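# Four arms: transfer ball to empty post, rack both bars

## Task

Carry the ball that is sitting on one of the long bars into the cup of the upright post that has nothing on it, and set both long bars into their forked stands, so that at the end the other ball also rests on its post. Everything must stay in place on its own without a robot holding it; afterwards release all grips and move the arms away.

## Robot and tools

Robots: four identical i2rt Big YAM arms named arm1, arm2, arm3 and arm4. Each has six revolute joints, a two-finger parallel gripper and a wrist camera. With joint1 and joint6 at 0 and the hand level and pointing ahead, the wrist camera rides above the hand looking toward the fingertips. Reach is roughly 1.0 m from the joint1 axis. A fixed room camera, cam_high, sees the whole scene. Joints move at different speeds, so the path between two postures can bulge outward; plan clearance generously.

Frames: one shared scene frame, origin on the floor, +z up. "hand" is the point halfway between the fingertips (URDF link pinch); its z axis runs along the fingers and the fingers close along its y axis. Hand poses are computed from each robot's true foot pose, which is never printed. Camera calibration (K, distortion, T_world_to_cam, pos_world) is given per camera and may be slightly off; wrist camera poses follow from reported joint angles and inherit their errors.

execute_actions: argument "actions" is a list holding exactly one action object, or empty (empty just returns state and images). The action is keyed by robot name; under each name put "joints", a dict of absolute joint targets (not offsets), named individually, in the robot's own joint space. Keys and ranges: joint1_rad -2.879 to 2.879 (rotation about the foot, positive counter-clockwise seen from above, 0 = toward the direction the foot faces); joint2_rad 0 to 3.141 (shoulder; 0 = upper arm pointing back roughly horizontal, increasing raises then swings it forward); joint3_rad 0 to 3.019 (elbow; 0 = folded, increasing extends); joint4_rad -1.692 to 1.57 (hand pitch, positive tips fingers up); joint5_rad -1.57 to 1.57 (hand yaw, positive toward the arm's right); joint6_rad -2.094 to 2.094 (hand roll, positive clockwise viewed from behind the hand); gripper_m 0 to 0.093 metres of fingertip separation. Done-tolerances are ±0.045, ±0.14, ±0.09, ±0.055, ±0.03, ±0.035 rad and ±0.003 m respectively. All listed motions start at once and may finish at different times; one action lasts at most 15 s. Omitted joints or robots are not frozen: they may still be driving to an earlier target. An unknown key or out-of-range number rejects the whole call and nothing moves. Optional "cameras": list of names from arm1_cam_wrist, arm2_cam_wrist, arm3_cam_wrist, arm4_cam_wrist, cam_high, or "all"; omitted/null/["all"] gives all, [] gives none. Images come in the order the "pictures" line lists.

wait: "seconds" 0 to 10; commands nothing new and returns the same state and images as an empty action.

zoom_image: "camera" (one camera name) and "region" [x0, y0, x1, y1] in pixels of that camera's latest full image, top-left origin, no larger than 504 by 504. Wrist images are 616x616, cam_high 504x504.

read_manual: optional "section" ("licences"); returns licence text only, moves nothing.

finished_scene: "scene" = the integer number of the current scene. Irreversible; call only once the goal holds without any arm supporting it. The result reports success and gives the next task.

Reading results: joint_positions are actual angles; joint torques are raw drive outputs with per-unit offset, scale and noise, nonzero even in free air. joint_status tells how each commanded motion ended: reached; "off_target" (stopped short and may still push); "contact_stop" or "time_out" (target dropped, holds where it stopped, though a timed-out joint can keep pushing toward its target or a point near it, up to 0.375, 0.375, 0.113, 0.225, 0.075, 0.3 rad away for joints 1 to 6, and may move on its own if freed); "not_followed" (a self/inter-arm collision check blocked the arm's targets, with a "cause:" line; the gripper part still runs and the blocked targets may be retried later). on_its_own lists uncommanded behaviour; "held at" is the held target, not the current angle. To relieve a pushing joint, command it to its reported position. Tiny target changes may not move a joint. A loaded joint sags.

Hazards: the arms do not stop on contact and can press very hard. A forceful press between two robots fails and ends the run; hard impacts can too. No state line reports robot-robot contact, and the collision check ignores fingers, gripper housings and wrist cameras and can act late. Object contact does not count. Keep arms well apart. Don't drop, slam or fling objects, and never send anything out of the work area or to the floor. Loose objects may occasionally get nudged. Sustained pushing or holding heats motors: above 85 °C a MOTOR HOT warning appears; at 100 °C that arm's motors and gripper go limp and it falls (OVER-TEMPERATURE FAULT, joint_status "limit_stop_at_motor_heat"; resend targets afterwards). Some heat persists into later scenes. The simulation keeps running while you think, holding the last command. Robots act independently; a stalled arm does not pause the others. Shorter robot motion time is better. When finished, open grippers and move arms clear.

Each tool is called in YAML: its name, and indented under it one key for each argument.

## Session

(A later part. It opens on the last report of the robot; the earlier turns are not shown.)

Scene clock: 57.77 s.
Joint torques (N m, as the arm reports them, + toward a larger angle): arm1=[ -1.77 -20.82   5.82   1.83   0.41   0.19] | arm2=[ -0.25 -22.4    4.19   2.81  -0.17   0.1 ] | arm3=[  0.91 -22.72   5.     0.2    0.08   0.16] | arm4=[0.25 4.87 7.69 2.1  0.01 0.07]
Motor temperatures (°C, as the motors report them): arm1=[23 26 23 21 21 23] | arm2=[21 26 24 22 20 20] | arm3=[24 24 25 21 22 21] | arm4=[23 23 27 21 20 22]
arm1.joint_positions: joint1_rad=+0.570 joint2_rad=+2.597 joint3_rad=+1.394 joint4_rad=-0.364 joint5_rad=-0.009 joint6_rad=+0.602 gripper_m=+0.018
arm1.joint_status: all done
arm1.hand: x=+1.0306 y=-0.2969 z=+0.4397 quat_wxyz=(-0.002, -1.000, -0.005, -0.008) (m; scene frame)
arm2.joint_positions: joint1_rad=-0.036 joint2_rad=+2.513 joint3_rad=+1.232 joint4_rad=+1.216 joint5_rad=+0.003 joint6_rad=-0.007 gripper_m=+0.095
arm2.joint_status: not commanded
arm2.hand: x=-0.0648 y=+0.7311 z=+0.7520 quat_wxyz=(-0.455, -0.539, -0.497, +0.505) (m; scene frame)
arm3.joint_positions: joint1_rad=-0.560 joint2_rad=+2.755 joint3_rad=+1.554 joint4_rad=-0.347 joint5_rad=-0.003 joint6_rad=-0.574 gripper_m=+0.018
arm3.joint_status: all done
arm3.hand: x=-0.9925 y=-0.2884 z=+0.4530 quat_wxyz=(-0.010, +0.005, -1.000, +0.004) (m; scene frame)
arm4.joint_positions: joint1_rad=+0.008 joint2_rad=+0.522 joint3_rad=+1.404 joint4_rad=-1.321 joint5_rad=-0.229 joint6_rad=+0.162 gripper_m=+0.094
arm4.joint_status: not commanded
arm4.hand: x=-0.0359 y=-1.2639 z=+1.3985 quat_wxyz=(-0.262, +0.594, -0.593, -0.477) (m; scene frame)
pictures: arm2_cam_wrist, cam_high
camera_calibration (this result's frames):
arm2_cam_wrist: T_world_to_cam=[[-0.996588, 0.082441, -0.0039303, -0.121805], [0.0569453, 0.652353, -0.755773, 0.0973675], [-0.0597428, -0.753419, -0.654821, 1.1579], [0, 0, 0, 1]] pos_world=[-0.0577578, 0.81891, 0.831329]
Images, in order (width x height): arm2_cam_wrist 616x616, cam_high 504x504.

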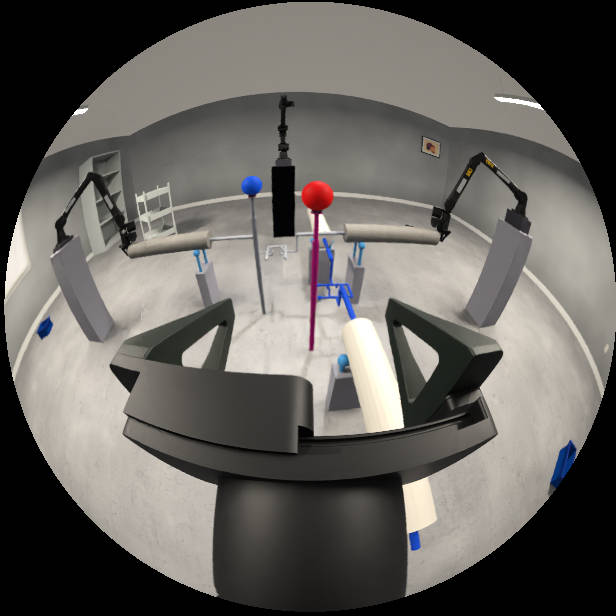

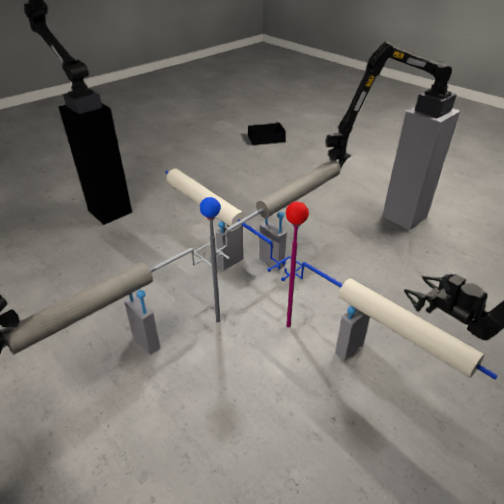

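execute_actions:
  actions: []
  cameras: ["arm4_cam_wrist","cam_high","arm2_cam_wrist"]

zoom_image:
  camera: "arm4_cam_wrist"
  region: [420, 225, 480, 285]

zoom_image:
  camera: "arm4_cam_wrist"
  region: [290, 225, 360, 295]

zoom_image:
  camera: "cam_high"
  region: [325, 270, 395, 340]

Scene clock: 58.53 s.
Joint torques (N m, as the arm reports them, + toward a larger angle): arm1=[ -1.75 -21.09   5.88   1.85   0.42   0.19] | arm2=[ -0.26 -22.46   4.18   2.84  -0.17   0.1 ] | arm3=[  1.07 -22.99   4.92   0.22   0.1    0.16] | arm4=[0.26 4.9  7.69 2.09 0.01 0.07]
Motor temperatures (°C, as the motors report them): arm1=[23 26 23 21 21 23] | arm2=[21 26 24 22 20 20] | arm3=[24 24 25 21 22 21] | arm4=[23 23 27 21 20 22]
arm1.joint_positions: joint1_rad=+0.570 joint2_rad=+2.597 joint3_rad=+1.394 joint4_rad=-0.364 joint5_rad=-0.009 joint6_rad=+0.602 gripper_m=+0.018
arm1.joint_status: all done
arm1.hand: x=+1.0306 y=-0.2969 z=+0.4397 quat_wxyz=(-0.002, -1.000, -0.005, -0.008) (m; scene frame)
arm2.joint_positions: joint1_rad=-0.036 joint2_rad=+2.513 joint3_rad=+1.232 joint4_rad=+1.216 joint5_rad=+0.003 joint6_rad=-0.007 gripper_m=+0.095
arm2.joint_status: not commanded
arm2.hand: x=-0.0648 y=+0.7311 z=+0.7520 quat_wxyz=(-0.455, -0.539, -0.497, +0.505) (m; scene frame)
arm3.joint_positions: joint1_rad=-0.560 joint2_rad=+2.755 joint3_rad=+1.554 joint4_rad=-0.347 joint5_rad=-0.003 joint6_rad=-0.574 gripper_m=+0.018
arm3.joint_status: all done
arm3.hand: x=-0.9925 y=-0.2884 z=+0.4530 quat_wxyz=(-0.010, +0.005, -1.000, +0.004) (m; scene frame)
arm4.joint_positions: joint1_rad=+0.008 joint2_rad=+0.522 joint3_rad=+1.404 joint4_rad=-1.321 joint5_rad=-0.229 joint6_rad=+0.162 gripper_m=+0.094
arm4.joint_status: not commanded
arm4.hand: x=-0.0359 y=-1.2639 z=+1.3985 quat_wxyz=(-0.262, +0.594, -0.593, -0.477) (m; scene frame)
pictures: arm2_cam_wrist, arm4_cam_wrist, cam_high
camera_calibration (this result's frames):
arm2_cam_wrist: T_world_to_cam=[[-0.996588, 0.082441, -0.0039303, -0.121805], [0.0569453, 0.652353, -0.755773, 0.0973675], [-0.0597428, -0.753419, -0.654821, 1.1579], [0, 0, 0, 1]] pos_world=[-0.0577578, 0.81891, 0.831329]
arm4_cam_wrist: T_world_to_cam=[[0.956589, 0.14786, -0.251147, 0.574678], [0.0134837, -0.883275, -0.468661, -0.451854], [-0.291128, 0.44493, -0.846925, 1.86341], [0, 0, 0, 1]] pos_world=[-0.00114781, -1.31317, 1.51073]
Images, in order (width x height): arm2_cam_wrist 616x616, arm4_cam_wrist 616x616, cam_high 504x504.

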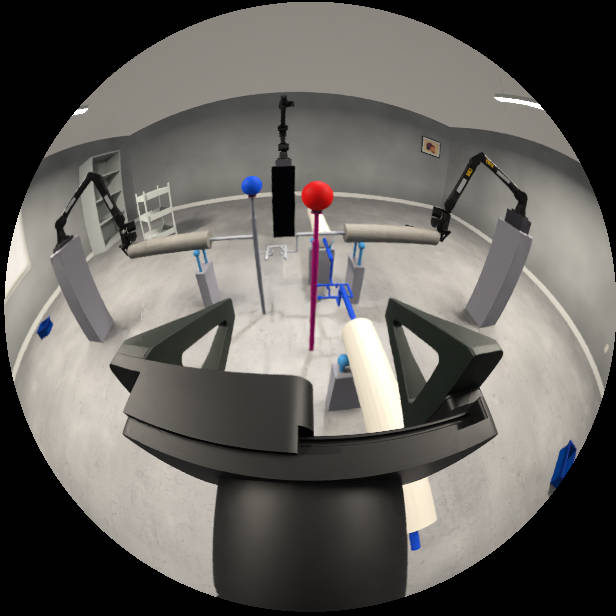

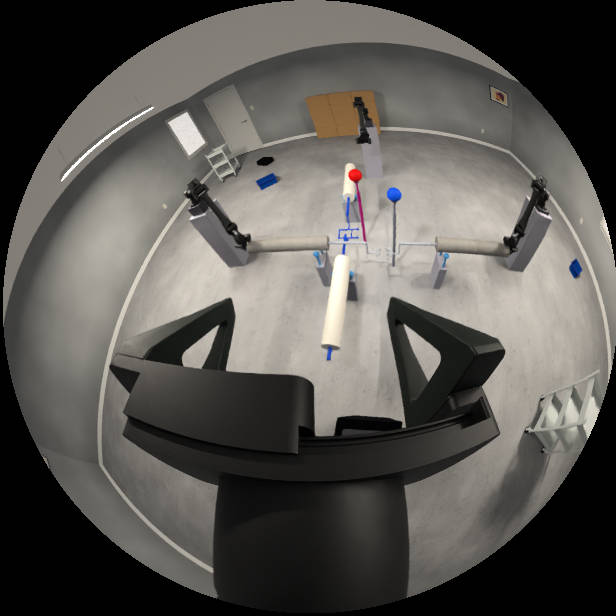

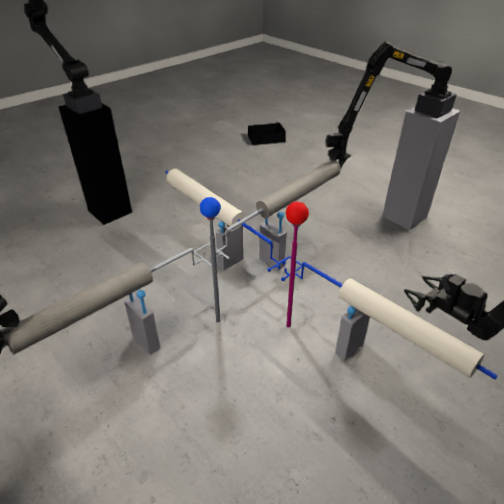

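Region (420, 225, 480, 285) of arm4_cam_wrist's 616x616 image, scaled by 8.400, with more detail than that image has.

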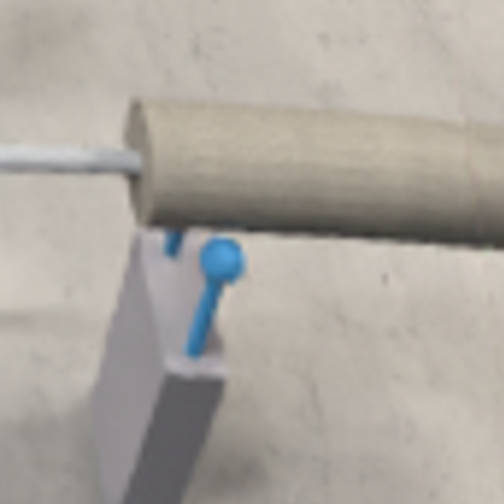

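Region (290, 225, 360, 295) of arm4_cam_wrist's 616x616 image, scaled by 7.200, with more detail than that image has.

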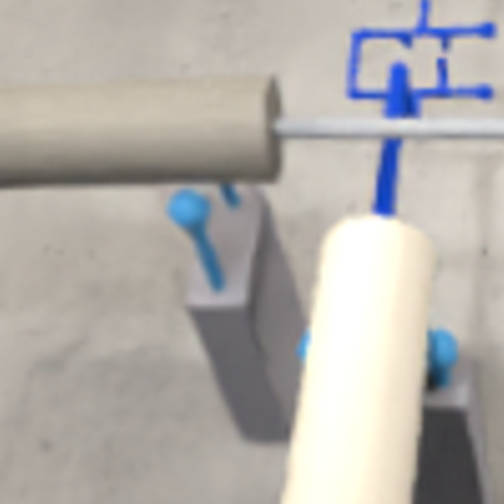

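Region (325, 270, 395, 340) of cam_high's 504x504 image, scaled by 7.200, with more detail than that image has.

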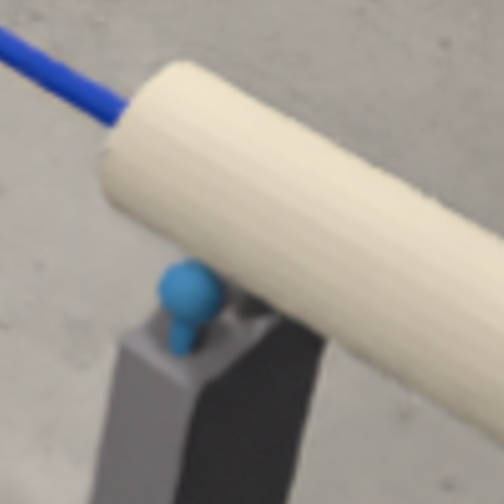

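execute_actions:
  actions:
    - {"arm1":{"joints":{"joint2_rad":2.58}},"arm3":{"joints":{"joint2_rad":2.78,"joint4_rad":-0.335}}}
  cameras: ["arm2_cam_wrist","arm4_cam_wrist","cam_high"]

zoom_image:
  camera: "cam_high"
  region: [110, 255, 180, 325]

zoom_image:
  camera: "cam_high"
  region: [245, 185, 305, 245]

zoom_image:
  camera: "arm4_cam_wrist"
  region: [290, 215, 480, 295]

Scene clock: 59.50 s.
Joint torques (N m, as the arm reports them, + toward a larger angle): arm1=[ -1.61 -19.32   5.44   1.54   0.42   0.18] | arm2=[ -0.26 -22.43   4.2    2.81  -0.17   0.1 ] | arm3=[  1.05 -22.04   4.65   0.26   0.12   0.15] | arm4=[0.28 4.92 7.71 2.1  0.   0.07]
Motor temperatures (°C, as the motors report them): arm1=[23 26 23 21 21 23] | arm2=[21 26 24 22 20 20] | arm3=[24 24 25 21 22 21] | arm4=[23 23 27 21 20 22]
arm1.joint_positions: joint1_rad=+0.570 joint2_rad=+2.606 joint3_rad=+1.398 joint4_rad=-0.355 joint5_rad=-0.009 joint6_rad=+0.602 gripper_m=+0.018
arm1.joint_status: all done
arm1.hand: x=+1.0302 y=-0.2973 z=+0.4359 quat_wxyz=(-0.003, -1.000, -0.005, -0.007) (m; scene frame)
arm2.joint_positions: joint1_rad=-0.036 joint2_rad=+2.513 joint3_rad=+1.232 joint4_rad=+1.216 joint5_rad=+0.003 joint6_rad=-0.007 gripper_m=+0.095
arm2.joint_status: not commanded
arm2.hand: x=-0.0648 y=+0.7311 z=+0.7520 quat_wxyz=(-0.455, -0.539, -0.497, +0.505) (m; scene frame)
arm3.joint_positions: joint1_rad=-0.560 joint2_rad=+2.769 joint3_rad=+1.557 joint4_rad=-0.332 joint5_rad=-0.004 joint6_rad=-0.573 gripper_m=+0.018
arm3.joint_status: all done
arm3.hand: x=-0.9941 y=-0.2872 z=+0.4462 quat_wxyz=(-0.011, +0.005, -1.000, +0.004) (m; scene frame)
arm4.joint_positions: joint1_rad=+0.008 joint2_rad=+0.522 joint3_rad=+1.404 joint4_rad=-1.321 joint5_rad=-0.229 joint6_rad=+0.162 gripper_m=+0.094
arm4.joint_status: not commanded
arm4.hand: x=-0.0359 y=-1.2639 z=+1.3985 quat_wxyz=(-0.262, +0.594, -0.593, -0.477) (m; scene frame)
pictures: arm2_cam_wrist, arm4_cam_wrist, cam_high
camera_calibration (this result's frames):
arm2_cam_wrist: T_world_to_cam=[[-0.996588, 0.082441, -0.0039303, -0.121805], [0.0569453, 0.652353, -0.755773, 0.0973675], [-0.0597428, -0.753419, -0.654821, 1.1579], [0, 0, 0, 1]] pos_world=[-0.0577578, 0.81891, 0.831329]
arm4_cam_wrist: T_world_to_cam=[[0.956589, 0.14786, -0.251147, 0.574678], [0.0134837, -0.883275, -0.468661, -0.451854], [-0.291128, 0.44493, -0.846925, 1.86341], [0, 0, 0, 1]] pos_world=[-0.00114781, -1.31317, 1.51073]
Images, in order (width x height): arm2_cam_wrist 616x616, arm4_cam_wrist 616x616, cam_high 504x504.

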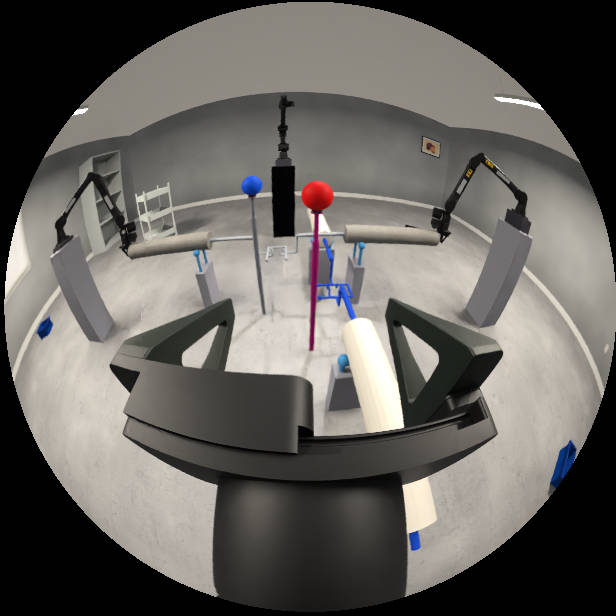

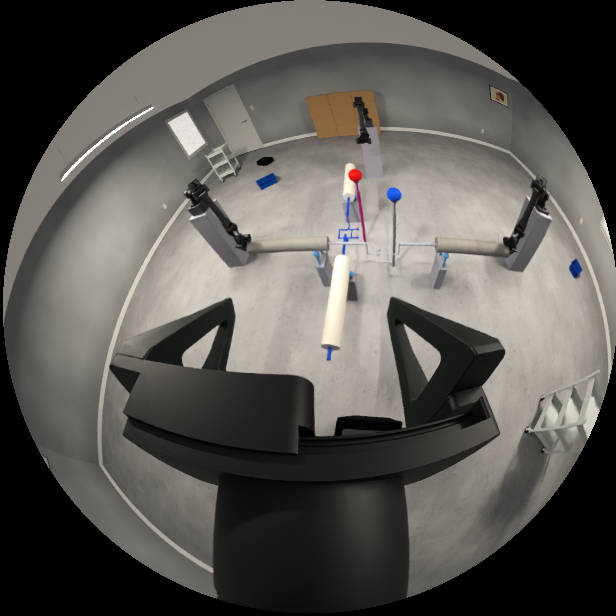

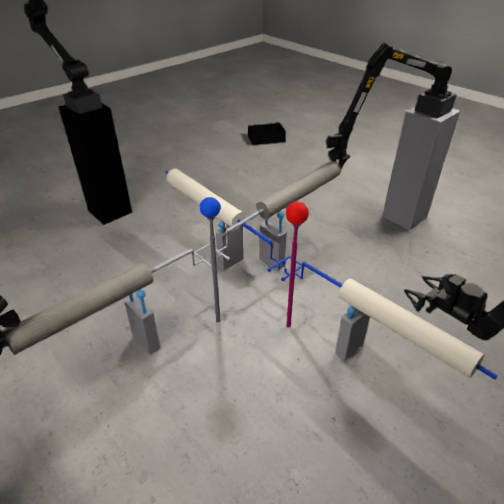

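Region (110, 255, 180, 325) of cam_high's 504x504 image, scaled by 7.200, with more detail than that image has.

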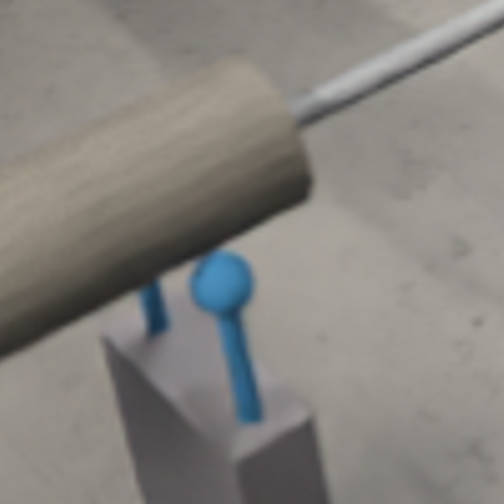

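Region (245, 185, 305, 245) of cam_high's 504x504 image, scaled by 8.400, with more detail than that image has.

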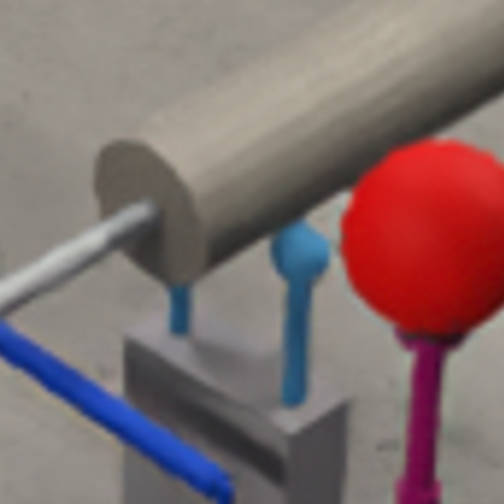

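Region (290, 215, 480, 295) of arm4_cam_wrist's 616x616 image, scaled by 2.653, with more detail than that image has; it fills the top 212 rows of this view, and the rest is white.

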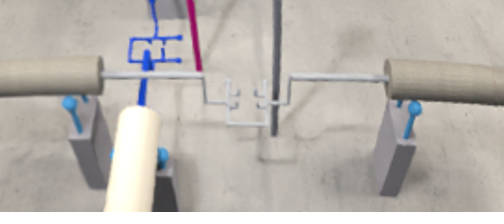

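execute_actions:
  actions:
    - {"arm1":{"joints":{"joint3_rad":1.415,"joint4_rad":-0.352,"gripper_m":0.06}},"arm3":{"joints":{"joint2_rad":2.765,"gripper_m":0.06}},"arm2":{"joints":{"joint2_rad":2.2,"joint3_rad":1.0,"joint4_rad":0.9}}}
  cameras: ["arm1_cam_wrist","arm3_cam_wrist","cam_high"]

zoom_image:
  camera: "cam_high"
  region: [90, 150, 330, 370]

Scene clock: 60.87 s.
Joint torques (N m, as the arm reports them, + toward a larger angle): arm1=[ -1.71 -19.44   4.12   0.44   0.24   0.15] | arm2=[ -0.28 -18.46   4.04   1.14  -0.17   0.1 ] | arm3=[  1.09 -23.18   4.51   0.29   0.07   0.14] | arm4=[0.19 4.83 7.71 2.12 0.01 0.07]
Motor temperatures (°C, as the motors report them): arm1=[23 26 23 21 21 23] | arm2=[21 26 24 22 20 20] | arm3=[24 25 25 21 22 21] | arm4=[23 23 27 21 20 22]
arm1.joint_positions: joint1_rad=+0.570 joint2_rad=+2.603 joint3_rad=+1.399 joint4_rad=-0.355 joint5_rad=-0.004 joint6_rad=+0.606 gripper_m=+0.060
arm1.joint_status: all done
arm1.hand: x=+1.0282 y=-0.2975 z=+0.4373 quat_wxyz=(-0.002, -1.000, -0.003, -0.004) (m; scene frame)
arm2.joint_positions: joint1_rad=-0.036 joint2_rad=+2.195 joint3_rad=+1.003 joint4_rad=+0.916 joint5_rad=+0.003 joint6_rad=-0.007 gripper_m=+0.095
arm2.joint_status: all done
arm2.hand: x=-0.0605 y=+0.7768 z=+0.8127 quat_wxyz=(-0.401, -0.589, -0.543, +0.445) (m; scene frame)
arm3.joint_positions: joint1_rad=-0.560 joint2_rad=+2.769 joint3_rad=+1.557 joint4_rad=-0.332 joint5_rad=-0.002 joint6_rad=-0.572 gripper_m=+0.060
arm3.joint_status: all done
arm3.hand: x=-0.9942 y=-0.2874 z=+0.4462 quat_wxyz=(-0.011, +0.004, -1.000, +0.005) (m; scene frame)
arm4.joint_positions: joint1_rad=+0.008 joint2_rad=+0.522 joint3_rad=+1.404 joint4_rad=-1.321 joint5_rad=-0.229 joint6_rad=+0.162 gripper_m=+0.094
arm4.joint_status: not commanded
arm4.hand: x=-0.0359 y=-1.2639 z=+1.3985 quat_wxyz=(-0.262, +0.594, -0.593, -0.477) (m; scene frame)
pictures: arm1_cam_wrist, arm3_cam_wrist, cam_high
camera_calibration (this result's frames):
arm1_cam_wrist: T_world_to_cam=[[-0.0143707, 0.999888, -0.00426097, 0.313404], [0.817144, 0.0141999, 0.576259, -1.08055], [0.576255, 0.00479939, -0.817256, -0.109123], [0, 0, 0, 1]] pos_world=[0.950354, -0.297501, 0.534832]
arm3_cam_wrist: T_world_to_cam=[[0.00777509, -0.999909, 0.0110654, -0.285031], [-0.829262, -0.000263608, 0.55886, -1.06736], [-0.558806, -0.0135213, -0.829188, -0.0643109], [0, 0, 0, 1]] pos_world=[-0.918846, -0.286156, 0.546336]
Images, in order (width x height): arm1_cam_wrist 616x616, arm3_cam_wrist 616x616, cam_high 504x504.

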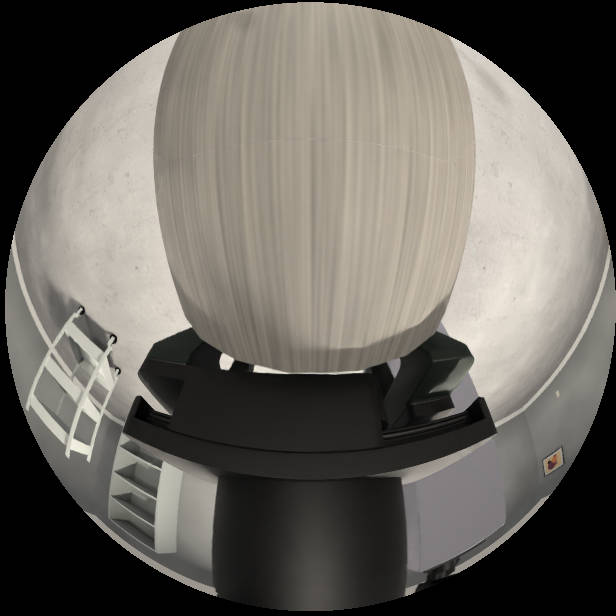

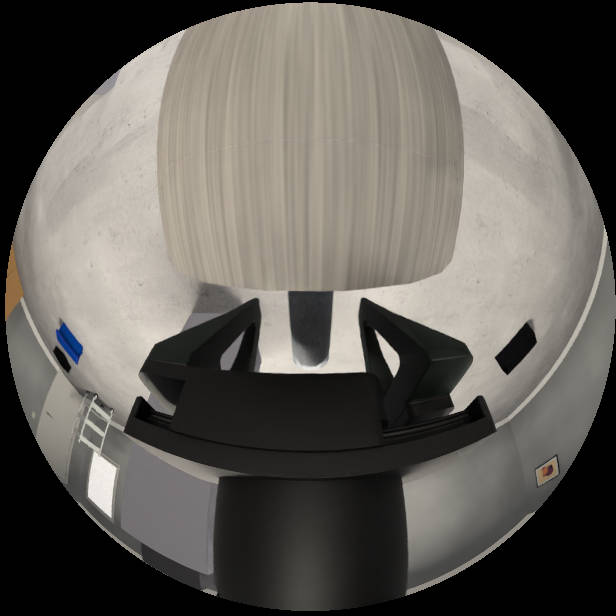

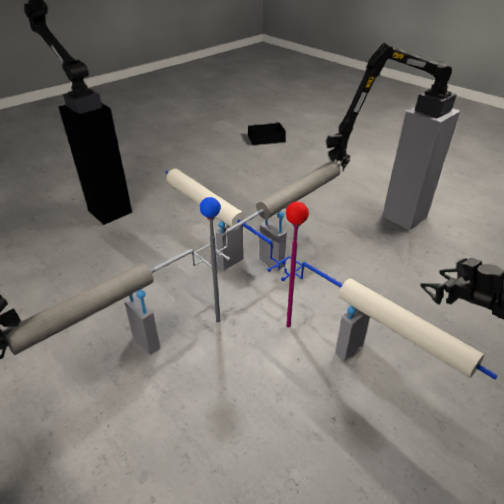

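Region (90, 150, 330, 370) of cam_high's 504x504 image, scaled by 2.100, with more detail than that image has; it fills the top 462 rows of this view, and the rest is white.

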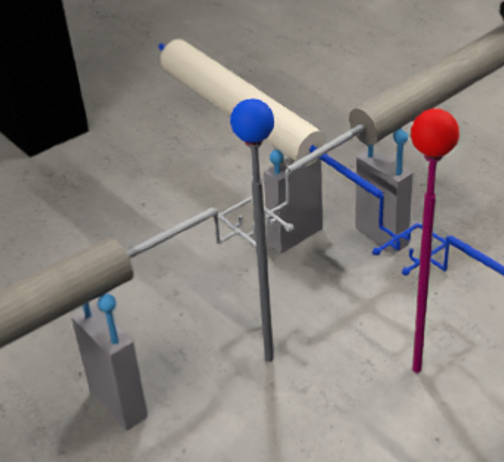

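execute_actions:
  actions:
    - {"arm1":{"joints":{"joint1_rad":0.641,"joint2_rad":2.235,"joint3_rad":1.105,"joint4_rad":-0.42,"joint6_rad":0.68,"gripper_m":0.09}},"arm3":{"joints":{"joint1_rad":-0.622,"joint2_rad":2.405,"joint3_rad":1.22,"joint4_rad":-0.365,"joint6_rad":-0.632,"gripper_m":0.09}},"arm2":{"joints":{"joint2_rad":1.8,"joint3_rad":0.9,"joint4_rad":0.5}}}
  cameras: ["arm1_cam_wrist","arm3_cam_wrist","cam_high"]

Scene clock: 63.07 s.
Joint torques (N m, as the arm reports them, + toward a larger angle): arm1=[ -1.94 -14.95   3.43  -0.02   0.2    0.15] | arm2=[ -0.3  -16.39   7.15   1.12  -0.17   0.1 ] | arm3=[  1.31 -20.     3.66   0.2    0.04  -0.02] | arm4=[0.21 4.94 7.69 2.12 0.   0.08]
Motor temperatures (°C, as the motors report them): arm1=[23 26 23 21 21 23] | arm2=[21 26 24 22 20 20] | arm3=[24 25 25 21 22 21] | arm4=[23 23 27 21 20 22]
arm1.joint_positions: joint1_rad=+0.646 joint2_rad=+2.231 joint3_rad=+1.107 joint4_rad=-0.407 joint5_rad=-0.003 joint6_rad=+0.665 gripper_m=+0.090
arm1.joint_status: all done
arm1.hand: x=+1.0804 y=-0.3049 z=+0.5719 quat_wxyz=(-0.010, -1.000, -0.011, +0.007) (m; scene frame)
arm2.joint_positions: joint1_rad=-0.036 joint2_rad=+1.799 joint3_rad=+0.885 joint4_rad=+0.516 joint5_rad=+0.003 joint6_rad=-0.007 gripper_m=+0.095
arm2.joint_status: all done
arm2.hand: x=-0.0565 y=+0.8178 z=+0.9233 quat_wxyz=(-0.367, -0.614, -0.567, +0.408) (m; scene frame)
arm3.joint_positions: joint1_rad=-0.623 joint2_rad=+2.397 joint3_rad=+1.221 joint4_rad=-0.361 joint5_rad=-0.001 joint6_rad=-0.622 gripper_m=+0.090
arm3.joint_status: all done
arm3.hand: x=-1.0445 y=-0.2934 z=+0.5832 quat_wxyz=(-0.013, -0.002, -1.000, +0.008) (m; scene frame)
arm4.joint_positions: joint1_rad=+0.008 joint2_rad=+0.522 joint3_rad=+1.404 joint4_rad=-1.321 joint5_rad=-0.229 joint6_rad=+0.162 gripper_m=+0.094
arm4.joint_status: not commanded
arm4.hand: x=-0.0359 y=-1.2639 z=+1.3985 quat_wxyz=(-0.262, +0.594, -0.593, -0.477) (m; scene frame)
pictures: arm1_cam_wrist, arm3_cam_wrist, cam_high
camera_calibration (this result's frames):
arm1_cam_wrist: T_world_to_cam=[[-0.0305423, 0.999312, -0.0210221, 0.34898], [0.829027, 0.0370758, 0.557978, -1.19605], [0.558374, -0.000385902, -0.829589, -0.00432398], [0, 0, 0, 1]] pos_world=[1.00463, -0.304397, 0.671118]
arm3_cam_wrist: T_world_to_cam=[[-0.00492588, -0.999843, 0.0170088, -0.308906], [-0.831349, 0.0135471, 0.555586, -1.18187], [-0.555729, -0.0114035, -0.831285, 0.0261715], [0, 0, 0, 1]] pos_world=[-0.969527, -0.292548, 0.683642]
Images, in order (width x height): arm1_cam_wrist 616x616, arm3_cam_wrist 616x616, cam_high 504x504.

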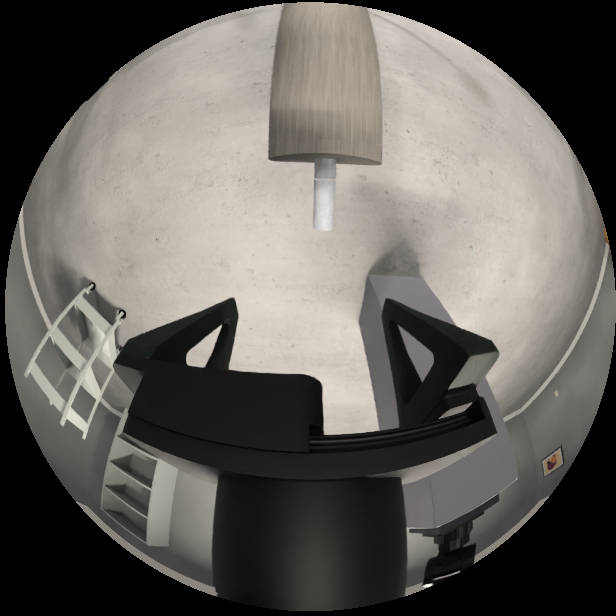

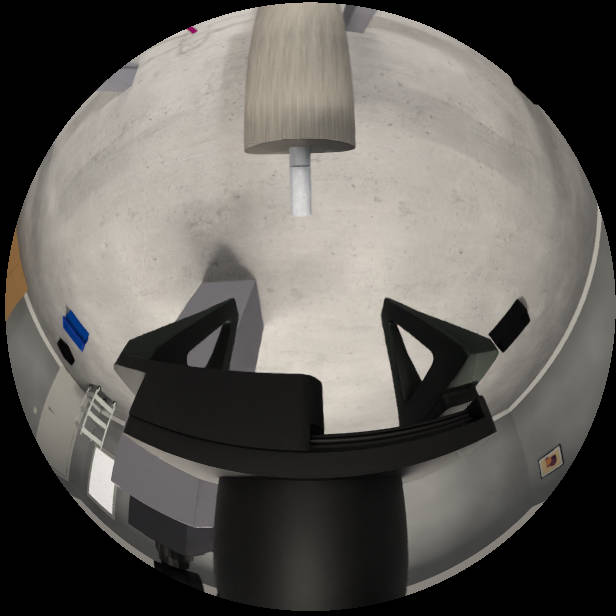

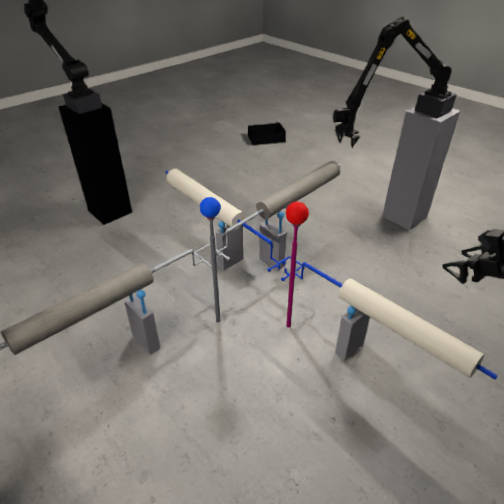

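Clear of the bar. One more retreat, then verify.

execute_actions:
  actions:
    - {"arm1":{"joints":{"joint2_rad":1.7,"joint3_rad":0.9,"joint4_rad":-0.75}},"arm3":{"joints":{"joint2_rad":1.85,"joint3_rad":1.0,"joint4_rad":-0.7}},"arm2":{"joints":{"joint2_rad":1.3,"joint3_rad":0.9,"joint4_rad":0.0}}}
  cameras: ["arm4_cam_wrist","cam_high"]

zoom_image:
  camera: "cam_high"
  region: [100, 160, 400, 380]

zoom_image:
  camera: "arm4_cam_wrist"
  region: [280, 150, 480, 310]

Scene clock: 64.63 s.
Joint torques (N m, as the arm reports them, + toward a larger angle): arm1=[ -1.78 -10.82   6.55  -0.12   0.19   0.14] | arm2=[ -0.29 -11.14   9.3    1.07  -0.17   0.1 ] | arm3=[  0.76 -16.12   7.01   0.07   0.04  -0.02] | arm4=[0.22 4.89 7.69 2.09 0.01 0.08]
Motor temperatures (°C, as the motors report them): arm1=[23 26 23 21 21 23] | arm2=[21 26 25 22 20 20] | arm3=[24 25 25 21 22 21] | arm4=[23 23 27 21 20 22]
arm1.joint_positions: joint1_rad=+0.646 joint2_rad=+1.696 joint3_rad=+0.888 joint4_rad=-0.734 joint5_rad=-0.003 joint6_rad=+0.666 gripper_m=+0.090
arm1.joint_status: all done
arm1.hand: x=+1.1354 y=-0.2587 z=+0.7512 quat_wxyz=(-0.007, -1.000, -0.011, +0.004) (m; scene frame)
arm2.joint_positions: joint1_rad=-0.036 joint2_rad=+1.298 joint3_rad=+0.885 joint4_rad=+0.016 joint5_rad=+0.003 joint6_rad=-0.007 gripper_m=+0.095
arm2.joint_status: all done
arm2.hand: x=-0.0497 y=+0.8873 z=+1.1033 quat_wxyz=(-0.367, -0.614, -0.567, +0.409) (m; scene frame)
arm3.joint_positions: joint1_rad=-0.623 joint2_rad=+1.838 joint3_rad=+0.990 joint4_rad=-0.692 joint5_rad=-0.001 joint6_rad=-0.623 gripper_m=+0.090
arm3.joint_status: all done
arm3.hand: x=-1.0879 y=-0.2624 z=+0.7903 quat_wxyz=(-0.012, -0.002, -1.000, +0.007) (m; scene frame)
arm4.joint_positions: joint1_rad=+0.008 joint2_rad=+0.522 joint3_rad=+1.404 joint4_rad=-1.321 joint5_rad=-0.229 joint6_rad=+0.162 gripper_m=+0.094
arm4.joint_status: not commanded
arm4.hand: x=-0.0359 y=-1.2639 z=+1.3985 quat_wxyz=(-0.262, +0.594, -0.593, -0.477) (m; scene frame)
pictures: arm4_cam_wrist, cam_high
camera_calibration (this result's frames):
arm4_cam_wrist: T_world_to_cam=[[0.956589, 0.14786, -0.251147, 0.574678], [0.0134837, -0.883275, -0.468661, -0.451854], [-0.291128, 0.44493, -0.846925, 1.86341], [0, 0, 0, 1]] pos_world=[-0.00114781, -1.31317, 1.51073]
Images, in order (width x height): arm4_cam_wrist 616x616, cam_high 504x504.

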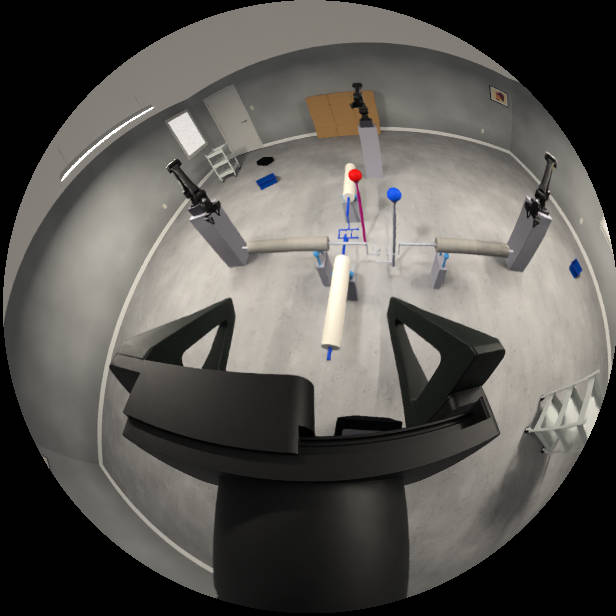

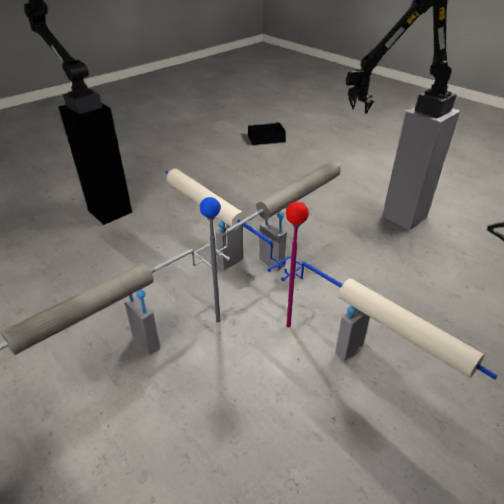

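Region (100, 160, 400, 380) of cam_high's 504x504 image, scaled by 1.680, with more detail than that image has; it fills the top 370 rows of this view, and the rest is white.

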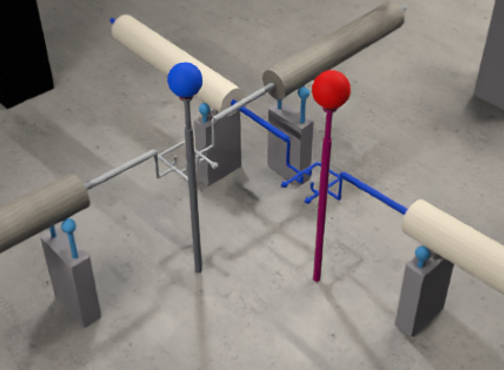

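Region (280, 150, 480, 310) of arm4_cam_wrist's 616x616 image, scaled by 2.520, with more detail than that image has; it fills the top 403 rows of this view, and the rest is white.

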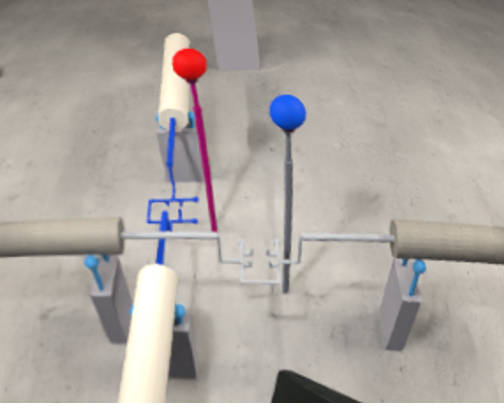

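finished_scene:
  scene: 2

The scene is finished: the task was done.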